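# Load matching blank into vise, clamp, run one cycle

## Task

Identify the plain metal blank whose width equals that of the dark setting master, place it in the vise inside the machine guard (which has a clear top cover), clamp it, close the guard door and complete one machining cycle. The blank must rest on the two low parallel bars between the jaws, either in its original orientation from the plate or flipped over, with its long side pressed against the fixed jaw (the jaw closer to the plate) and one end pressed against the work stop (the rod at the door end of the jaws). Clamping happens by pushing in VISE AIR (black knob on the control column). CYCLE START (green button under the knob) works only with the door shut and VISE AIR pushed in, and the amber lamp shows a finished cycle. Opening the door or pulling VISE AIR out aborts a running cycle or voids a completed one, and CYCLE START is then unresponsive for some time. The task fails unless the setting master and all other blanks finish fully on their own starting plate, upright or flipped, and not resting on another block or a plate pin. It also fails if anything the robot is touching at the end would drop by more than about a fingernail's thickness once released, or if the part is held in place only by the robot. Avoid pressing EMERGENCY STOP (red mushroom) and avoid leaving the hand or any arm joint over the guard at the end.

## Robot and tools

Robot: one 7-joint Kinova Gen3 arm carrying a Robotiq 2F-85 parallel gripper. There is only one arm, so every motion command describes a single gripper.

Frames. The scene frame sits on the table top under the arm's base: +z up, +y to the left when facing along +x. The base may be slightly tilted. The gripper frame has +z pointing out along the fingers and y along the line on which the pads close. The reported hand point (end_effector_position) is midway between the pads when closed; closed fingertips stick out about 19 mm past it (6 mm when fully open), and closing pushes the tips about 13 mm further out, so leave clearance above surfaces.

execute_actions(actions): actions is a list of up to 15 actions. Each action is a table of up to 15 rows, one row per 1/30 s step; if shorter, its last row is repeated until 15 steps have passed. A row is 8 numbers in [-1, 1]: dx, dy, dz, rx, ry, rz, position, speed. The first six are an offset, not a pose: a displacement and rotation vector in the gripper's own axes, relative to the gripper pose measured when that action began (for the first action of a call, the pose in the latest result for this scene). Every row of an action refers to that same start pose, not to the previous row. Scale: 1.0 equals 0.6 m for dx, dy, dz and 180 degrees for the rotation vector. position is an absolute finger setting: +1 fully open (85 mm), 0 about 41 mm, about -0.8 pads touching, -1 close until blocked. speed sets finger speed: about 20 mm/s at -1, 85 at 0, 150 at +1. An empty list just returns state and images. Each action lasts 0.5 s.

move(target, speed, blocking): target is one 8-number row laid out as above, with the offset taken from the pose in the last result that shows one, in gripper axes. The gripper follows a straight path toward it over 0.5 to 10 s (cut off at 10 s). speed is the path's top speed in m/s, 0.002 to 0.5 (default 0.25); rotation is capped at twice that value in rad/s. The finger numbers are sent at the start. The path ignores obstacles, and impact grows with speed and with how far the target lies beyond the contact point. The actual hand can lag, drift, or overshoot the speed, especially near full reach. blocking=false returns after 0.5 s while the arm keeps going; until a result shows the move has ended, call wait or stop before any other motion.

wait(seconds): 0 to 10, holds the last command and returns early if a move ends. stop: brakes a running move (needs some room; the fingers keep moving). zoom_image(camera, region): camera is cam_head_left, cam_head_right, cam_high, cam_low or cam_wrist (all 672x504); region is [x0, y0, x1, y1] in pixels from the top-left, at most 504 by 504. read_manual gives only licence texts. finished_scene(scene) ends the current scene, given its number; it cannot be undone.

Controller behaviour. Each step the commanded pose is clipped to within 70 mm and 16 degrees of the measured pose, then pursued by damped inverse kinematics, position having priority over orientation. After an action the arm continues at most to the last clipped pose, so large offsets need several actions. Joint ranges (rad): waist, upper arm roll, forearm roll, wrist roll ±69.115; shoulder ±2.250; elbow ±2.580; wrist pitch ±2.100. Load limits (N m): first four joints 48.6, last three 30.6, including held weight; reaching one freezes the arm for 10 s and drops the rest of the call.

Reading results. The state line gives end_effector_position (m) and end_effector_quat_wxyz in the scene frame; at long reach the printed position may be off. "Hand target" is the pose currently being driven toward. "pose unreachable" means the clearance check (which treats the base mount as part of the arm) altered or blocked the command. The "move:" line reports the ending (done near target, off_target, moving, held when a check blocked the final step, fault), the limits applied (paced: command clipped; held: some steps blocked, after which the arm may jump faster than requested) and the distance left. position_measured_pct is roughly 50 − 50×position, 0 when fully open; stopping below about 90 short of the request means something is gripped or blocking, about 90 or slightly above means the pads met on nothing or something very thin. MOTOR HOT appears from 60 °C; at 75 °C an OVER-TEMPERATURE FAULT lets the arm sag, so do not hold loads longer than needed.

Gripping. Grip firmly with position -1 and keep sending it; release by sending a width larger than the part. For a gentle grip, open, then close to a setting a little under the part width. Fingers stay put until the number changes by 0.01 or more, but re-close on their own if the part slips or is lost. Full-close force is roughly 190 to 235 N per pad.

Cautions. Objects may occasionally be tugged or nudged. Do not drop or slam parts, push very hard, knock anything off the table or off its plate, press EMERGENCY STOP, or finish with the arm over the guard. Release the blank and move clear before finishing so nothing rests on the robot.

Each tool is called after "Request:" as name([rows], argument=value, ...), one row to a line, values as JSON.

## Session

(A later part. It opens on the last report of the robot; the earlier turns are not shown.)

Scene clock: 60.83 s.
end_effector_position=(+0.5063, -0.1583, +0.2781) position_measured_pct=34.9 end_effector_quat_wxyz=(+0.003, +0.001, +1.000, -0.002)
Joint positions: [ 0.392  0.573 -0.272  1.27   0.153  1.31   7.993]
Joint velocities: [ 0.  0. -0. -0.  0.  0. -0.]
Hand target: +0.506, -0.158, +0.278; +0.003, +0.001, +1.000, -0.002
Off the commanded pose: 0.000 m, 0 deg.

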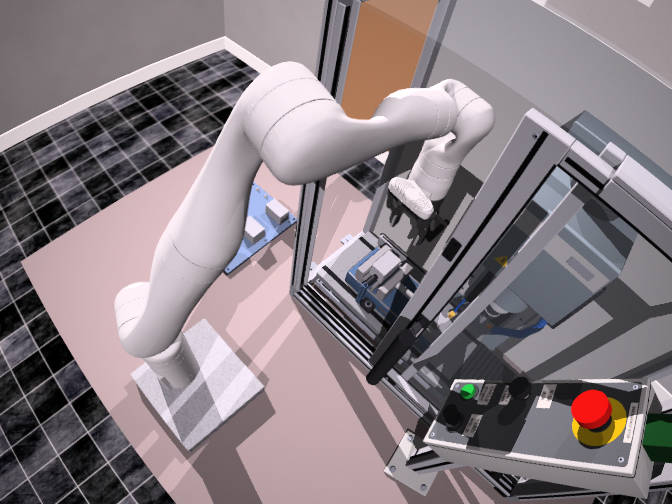

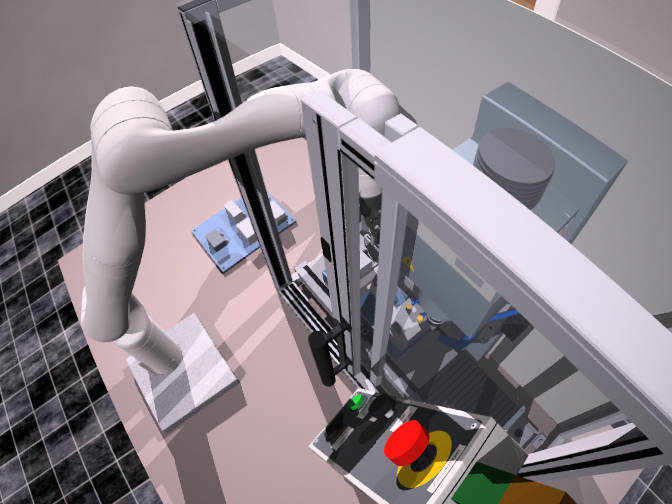

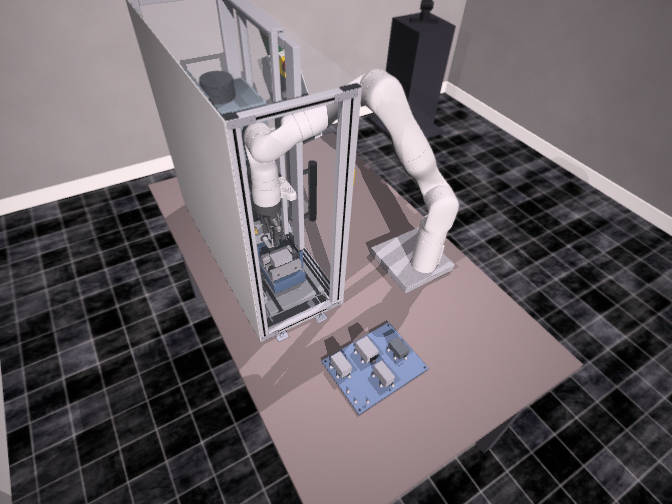

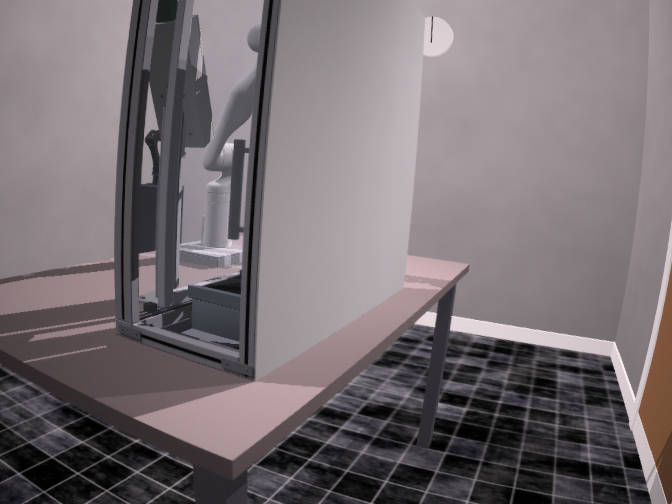

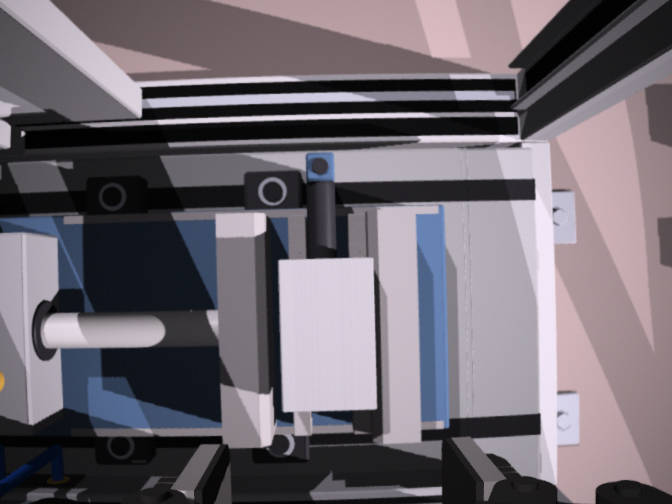

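Request:
move(target=[0.43, 0, -0.08, 0, 0, 0, -1, 0], speed=0.3)

Request:
move(target=[0.05, -0.1, -0.29, 0.302, 0.302, -0.431, -1, 0], speed=0.35)

Scene clock: 62.73 s.
end_effector_position=(+0.2478, -0.1568, +0.3244) position_measured_pct=91.7 end_effector_quat_wxyz=(+0.002, +0.000, +1.000, -0.002)
Joint positions: [ 0.682 -0.012 -0.218  1.912 -0.001  1.235  8.336]
Joint velocities: [ 0.    -0.008  0.003  0.001  0.001 -0.     0.   ]
Hand target: +0.248, -0.157, +0.325; +0.002, +0.001, +1.000, -0.002
Off the commanded pose: 0.001 m, 0 deg.
move: done

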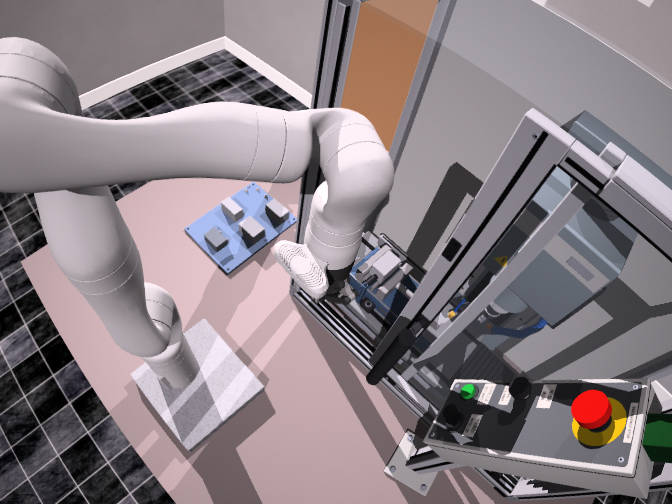

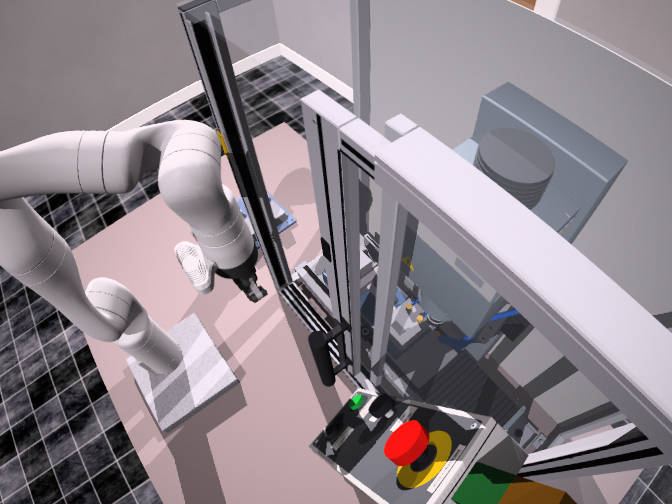

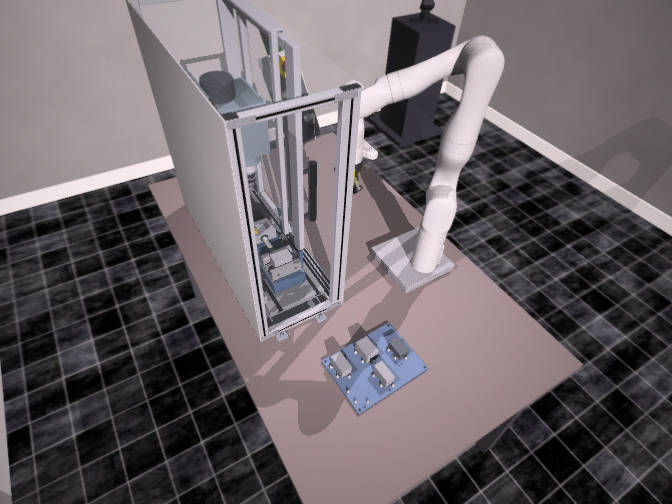

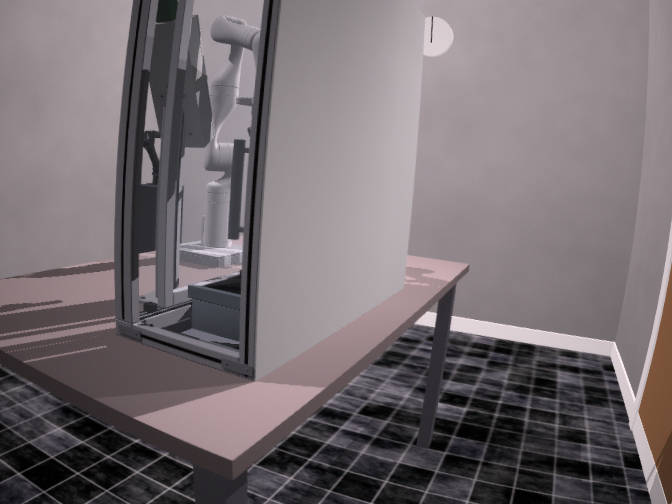

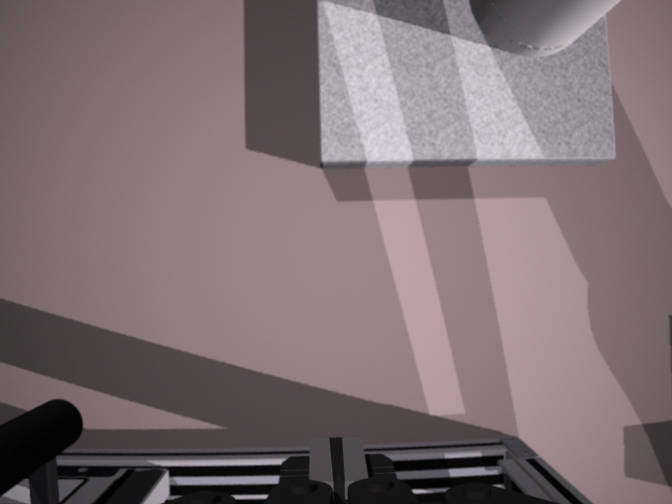

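Scene clock: 73.93 s.
end_effector_position=(+0.2168, -0.2057, +0.3940) position_measured_pct=91.7 end_effector_quat_wxyz=(-0.176, -0.191, +0.951, -0.170)
Joint positions: [ 0.499  0.018 -0.327  1.775  0.454  1.562  8.387]
Joint velocities: [-0.    -0.    -0.    -0.    -0.002  0.     0.   ]
Hand target: +0.219, -0.204, +0.394; -0.175, -0.196, +0.950, -0.170
Off the commanded pose: 0.105 m, 73 deg.
TORQUE FAULT: the external load on joint 1 (waist) reached its load limit, and the arm stopped for 10 seconds. That time counts as 20 of the actions that you can send in this scene. The arm's remaining commands of this call were not run. The gripper holds where it stopped, with its grip as last carried out, and the arm accepts commands again: back off and push less far. The arm stops again, at the same cost, whenever a joint's load reaches its limit.
move: fault

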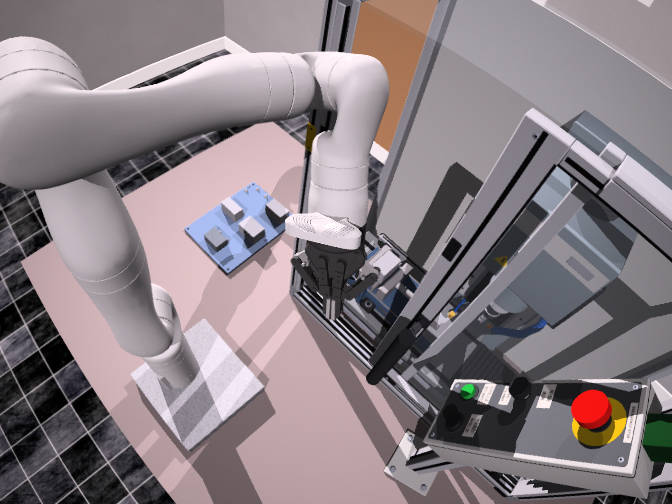

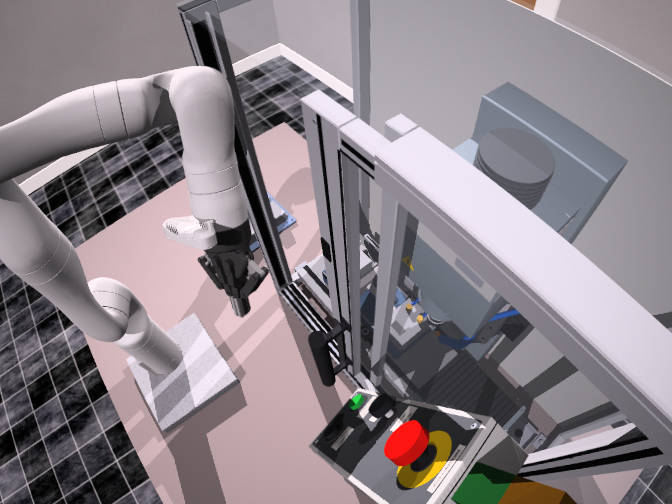

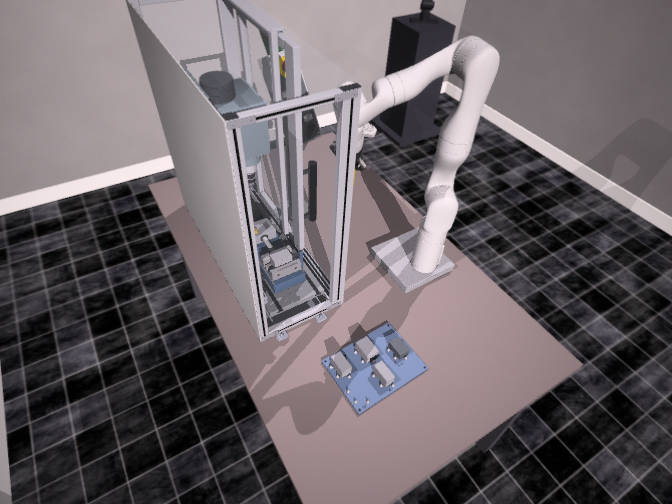

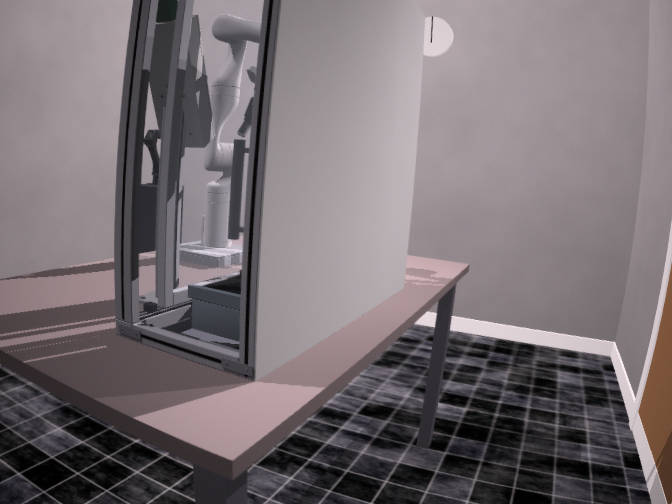

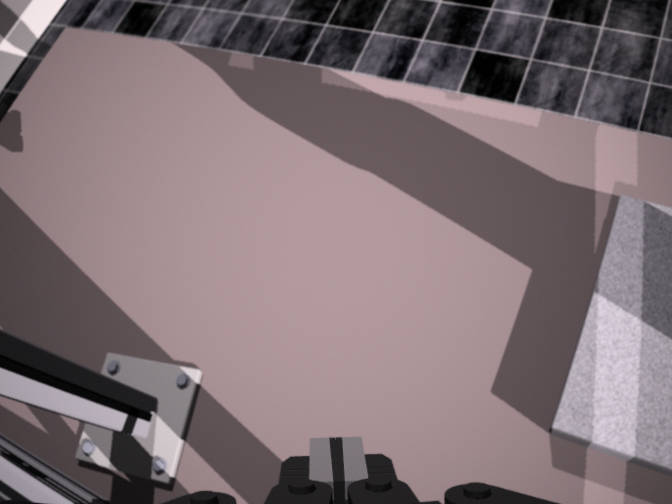

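Request:
move(target=[0.097, 0.013, 0.04, 0, 0, 0, -1, 0], speed=0.1)

Scene clock: 75.43 s.
end_effector_position=(+0.1566, -0.2257, +0.3939) position_measured_pct=91.7 end_effector_quat_wxyz=(-0.176, -0.191, +0.951, -0.170)
Joint positions: [ 0.577 -0.106 -0.244  1.89   0.452  1.495  8.537]
Joint velocities: [ 0.    -0.006  0.003  0.    -0.002 -0.    -0.   ]
Hand target: +0.156, -0.226, +0.394; -0.176, -0.191, +0.951, -0.170
Off the commanded pose: 0.000 m, 0 deg.
move: done

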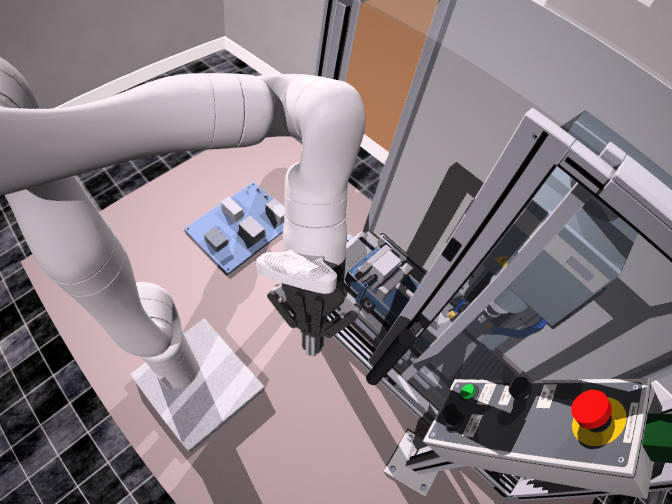

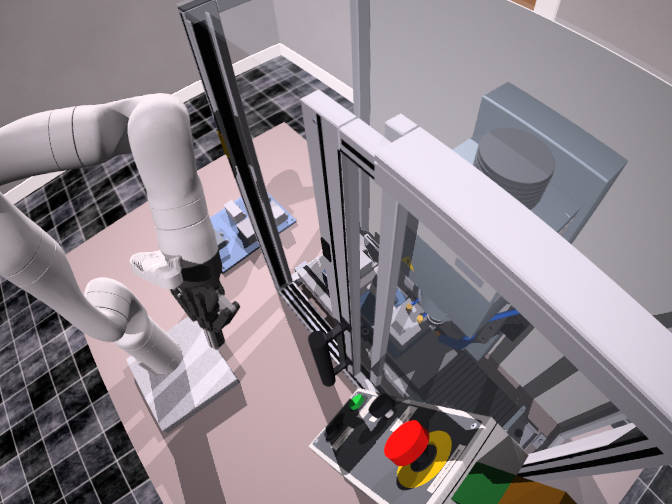

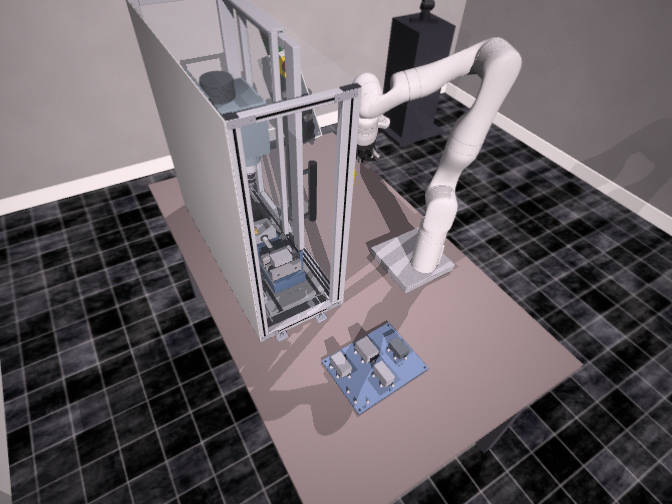

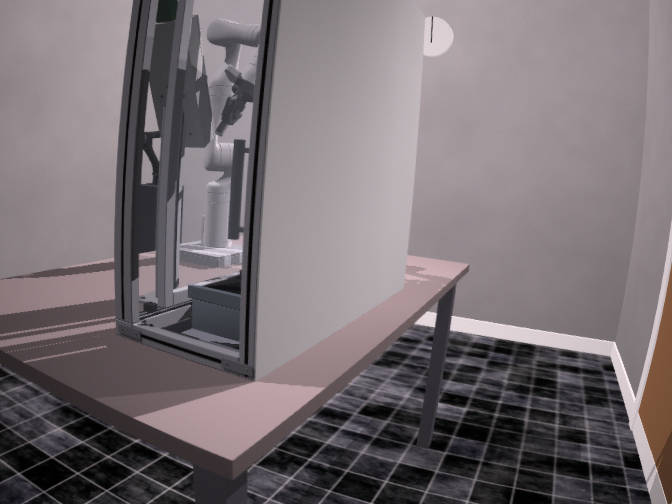

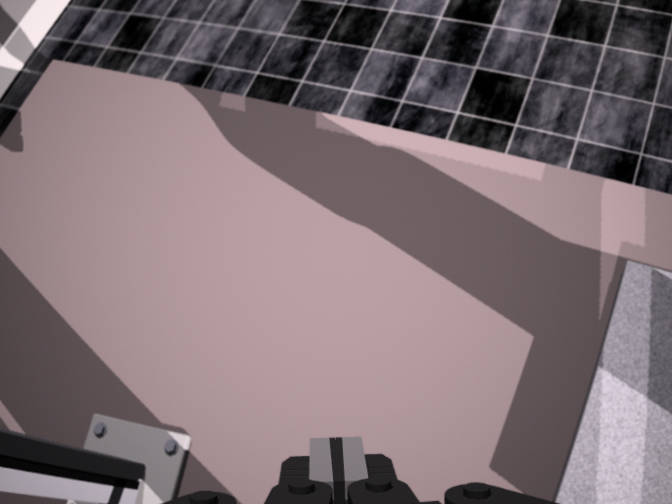

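Request:
execute_actions(actions=[])

Scene clock: 76.37 s.
end_effector_position=(+0.1565, -0.2257, +0.3941) position_measured_pct=91.7 end_effector_quat_wxyz=(-0.176, -0.191, +0.951, -0.170)
Joint positions: [ 0.577 -0.107 -0.244  1.89   0.452  1.495  8.537]
Joint velocities: [-0.     0.     0.     0.    -0.002  0.     0.   ]
Hand target: +0.156, -0.226, +0.394; -0.176, -0.191, +0.951, -0.170
Off the commanded pose: 0.000 m, 0 deg.

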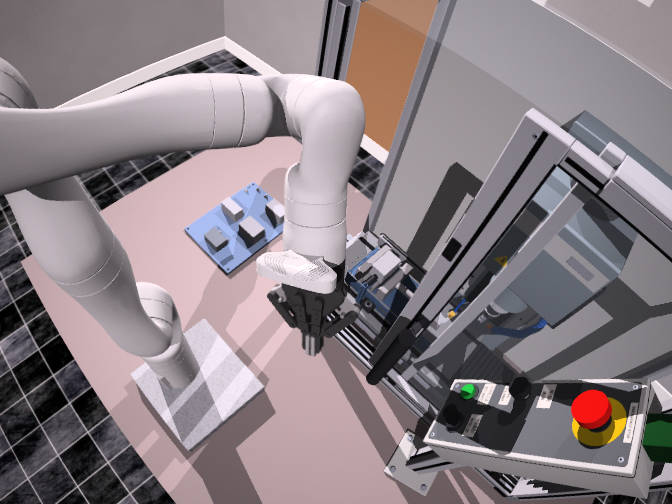

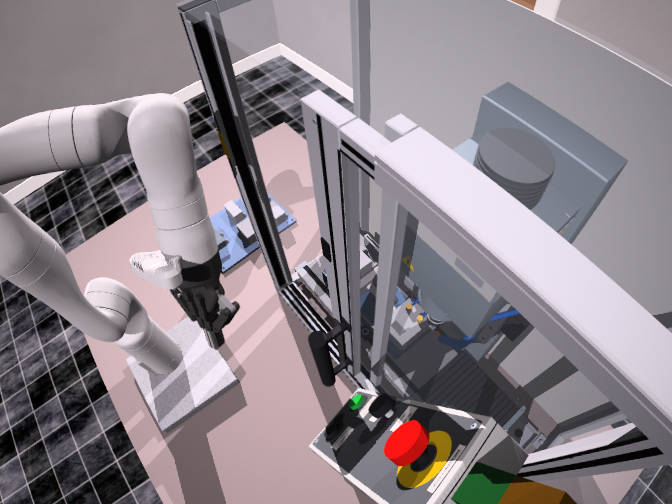

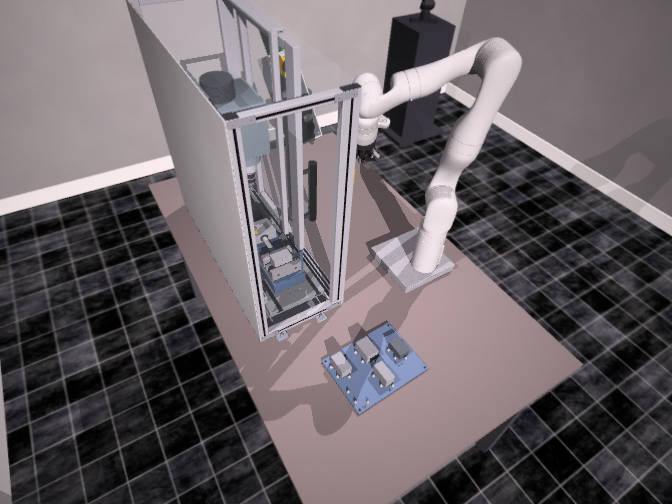

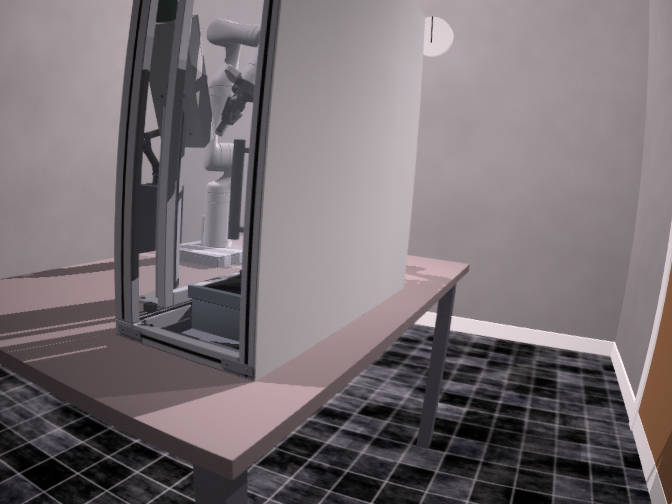

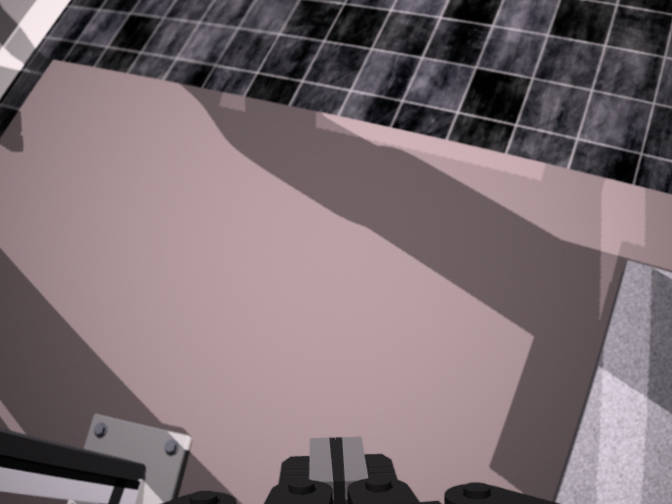

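Request:
move(target=[0.1145,-0.145,-0.2205,0.2086,-0.0804,0,-1,0], speed=0.2)

Scene clock: 79.60 s.
end_effector_position=(+0.1691, -0.2708, +0.5604) position_measured_pct=91.7 end_effector_quat_wxyz=(+0.012, -0.256, +0.860, -0.441)
Joint positions: [ 0.508 -0.52  -0.13   1.87   0.635  1.183  8.766]
Joint velocities: [-0.    -0.006 -0.002  0.    -0.002 -0.002  0.002]
Hand target: +0.169, -0.271, +0.561; +0.012, -0.256, +0.860, -0.442
Off the commanded pose: 0.000 m, 0 deg.
move: done

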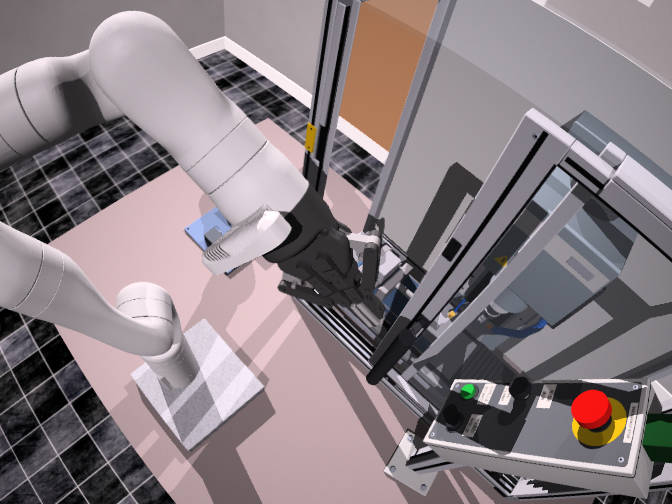

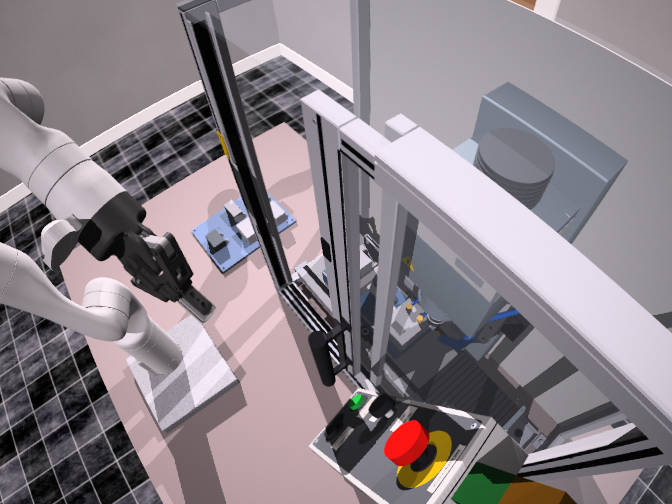

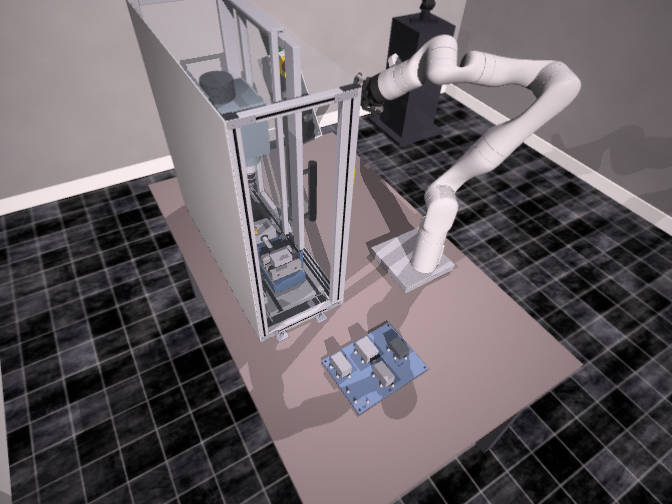

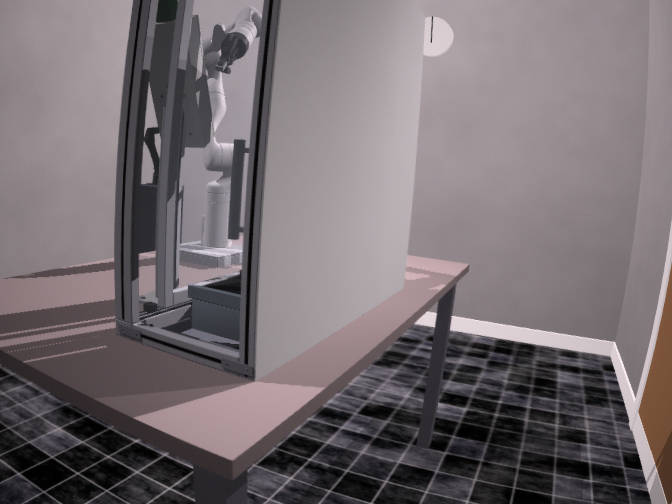

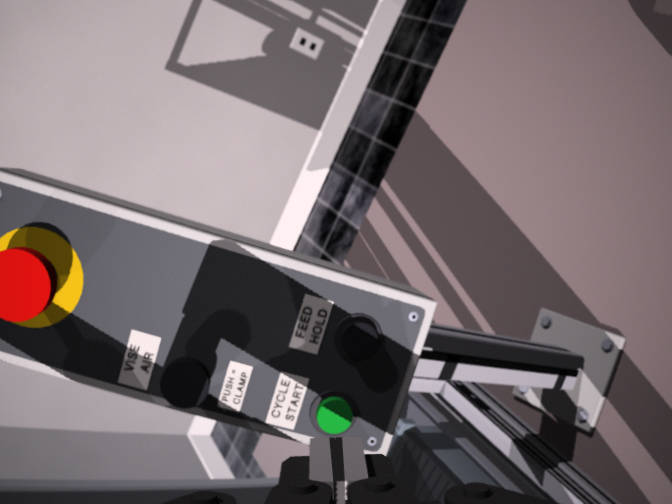

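Request:
move(target=[0,-0.1,0,0,0,0,-1,0], speed=0.2)

Scene clock: 81.03 s.
end_effector_position=(+0.1944, -0.2997, +0.6064) position_measured_pct=91.7 end_effector_quat_wxyz=(+0.012, -0.256, +0.860, -0.441)
Joint positions: [ 0.5   -0.408 -0.082  1.678  0.629  1.227  8.848]
Joint velocities: [-0.001  0.008 -0.001 -0.002 -0.     0.     0.   ]
Hand target: +0.195, -0.300, +0.606; +0.012, -0.256, +0.860, -0.441
Off the commanded pose: 0.000 m, 0 deg.
move: done

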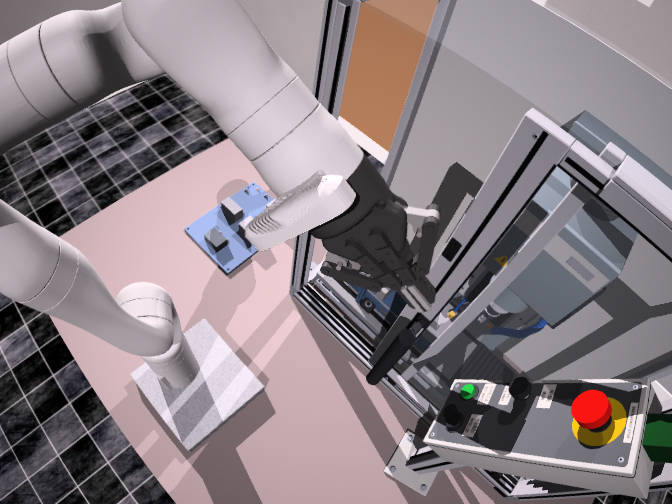

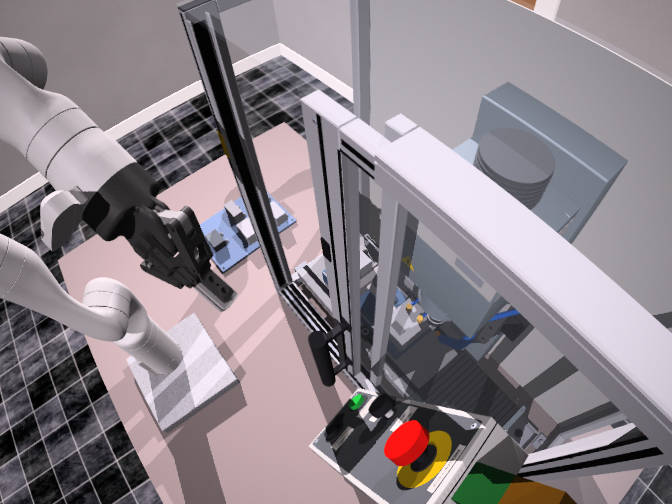

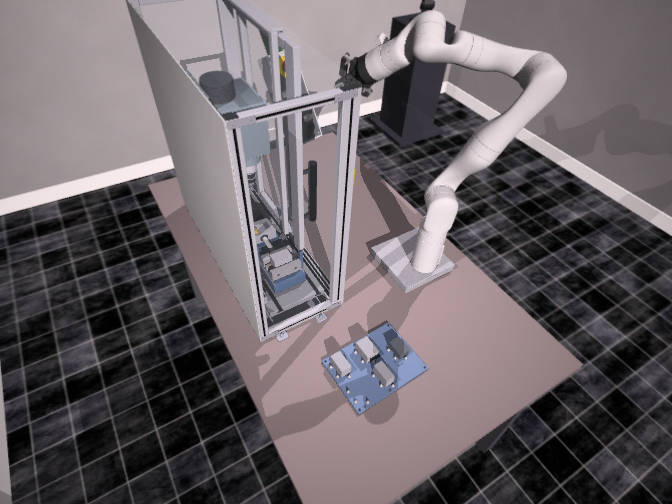

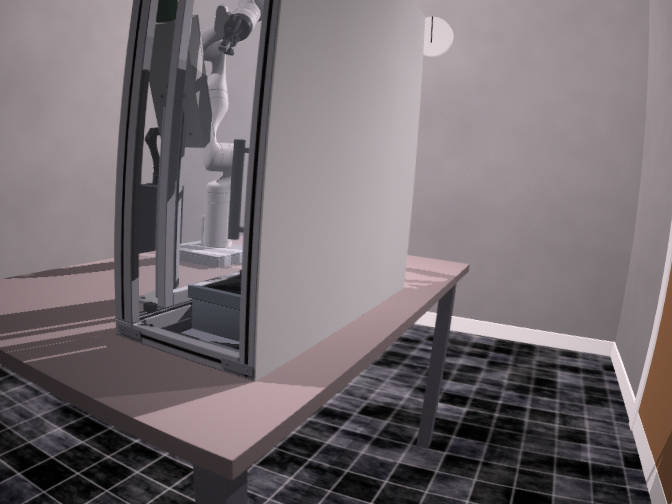

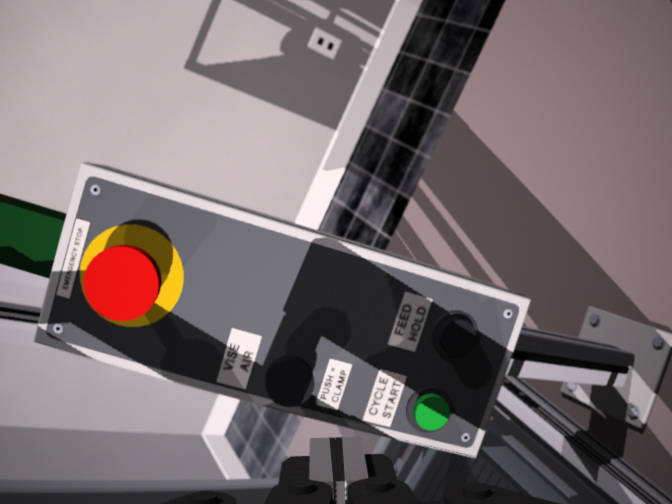

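Request:
move(target=[-0.03,-0.02,0.245,0.043,0.03,0,-1,0], speed=0.2)

Scene clock: 83.23 s.
end_effector_position=(+0.2522, -0.4073, +0.5219) position_measured_pct=91.7 end_effector_quat_wxyz=(-0.010, -0.234, +0.828, -0.510)
Joint positions: [ 0.615 -0.185 -0.058  1.945  1.025  0.755  8.421]
Joint velocities: [ 0.001  0.004  0.001  0.     0.001  0.    -0.001]
Hand target: +0.252, -0.407, +0.522; -0.011, -0.234, +0.828, -0.510
Off the commanded pose: 0.001 m, 0 deg.
move: done

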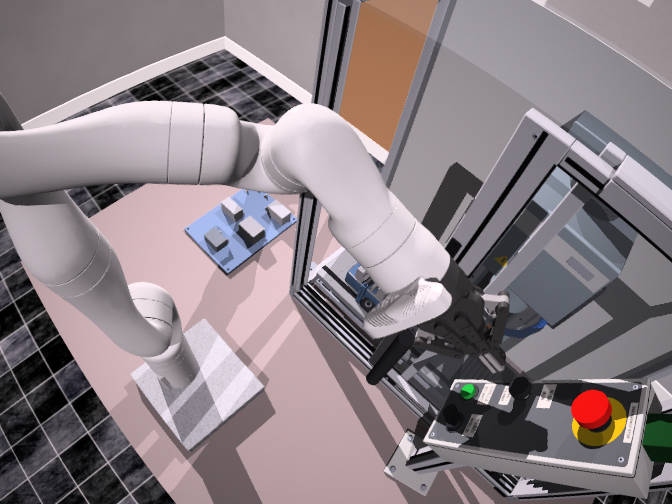

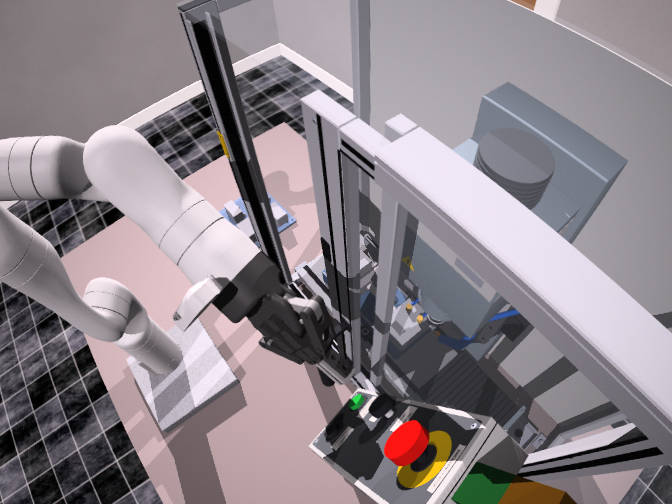

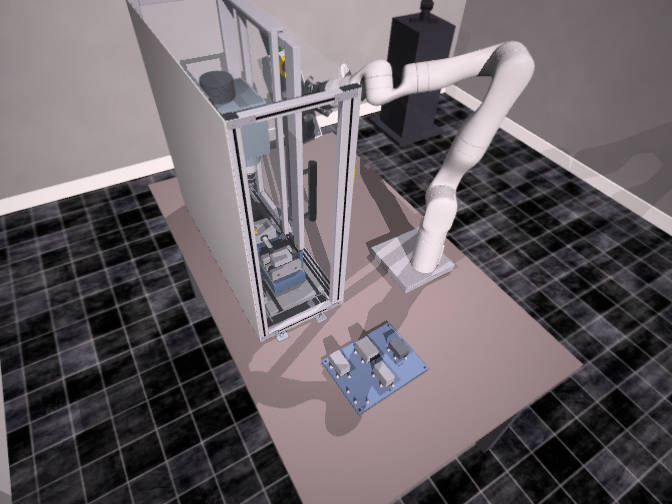

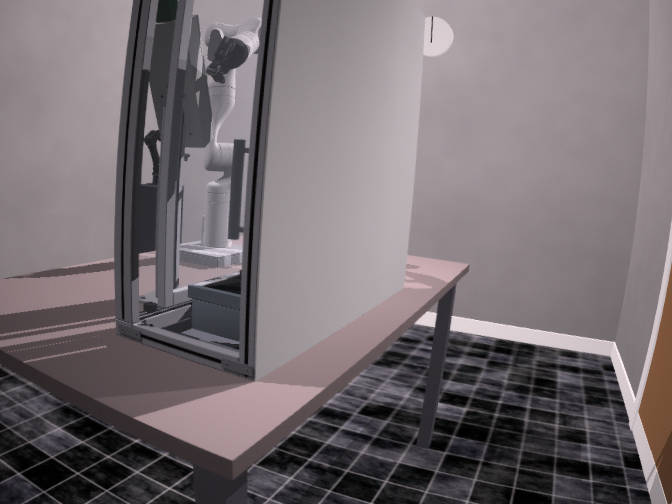

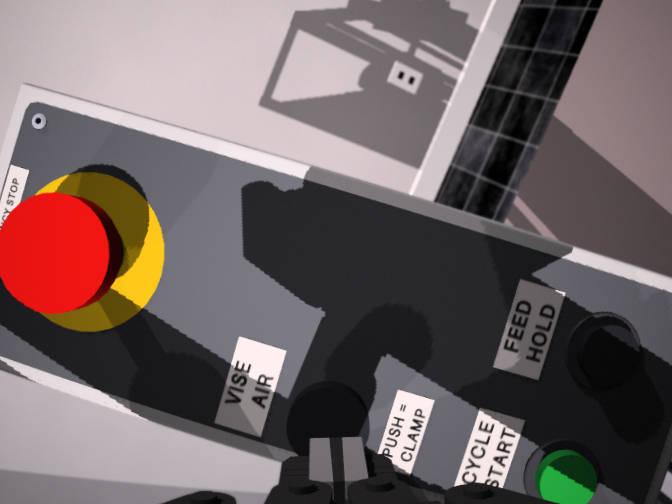

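Request:
zoom_image(camera="cam_wrist", region=[230,330,450,504])

Request:
zoom_image(camera="cam_high", region=[230,220,320,300])

Region (230, 330, 450, 504) of cam_wrist's 672x504 image, scaled by 2.291; it fills the top 399 rows of this view, and the rest is white.

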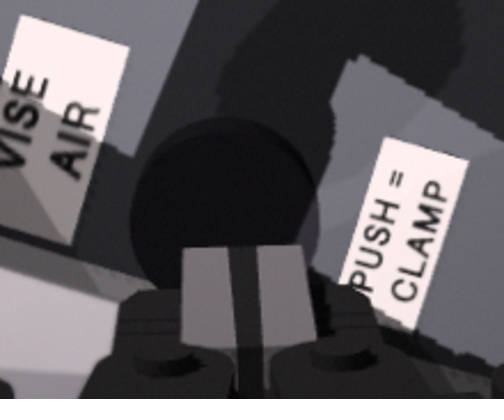

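Region (230, 220, 320, 300) of cam_high's 672x504 image, scaled by 5.600, with more detail than that image has.

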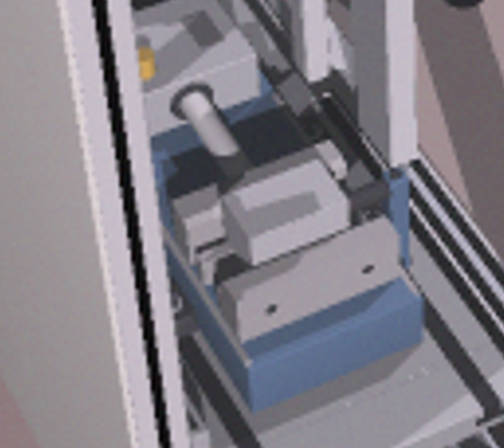

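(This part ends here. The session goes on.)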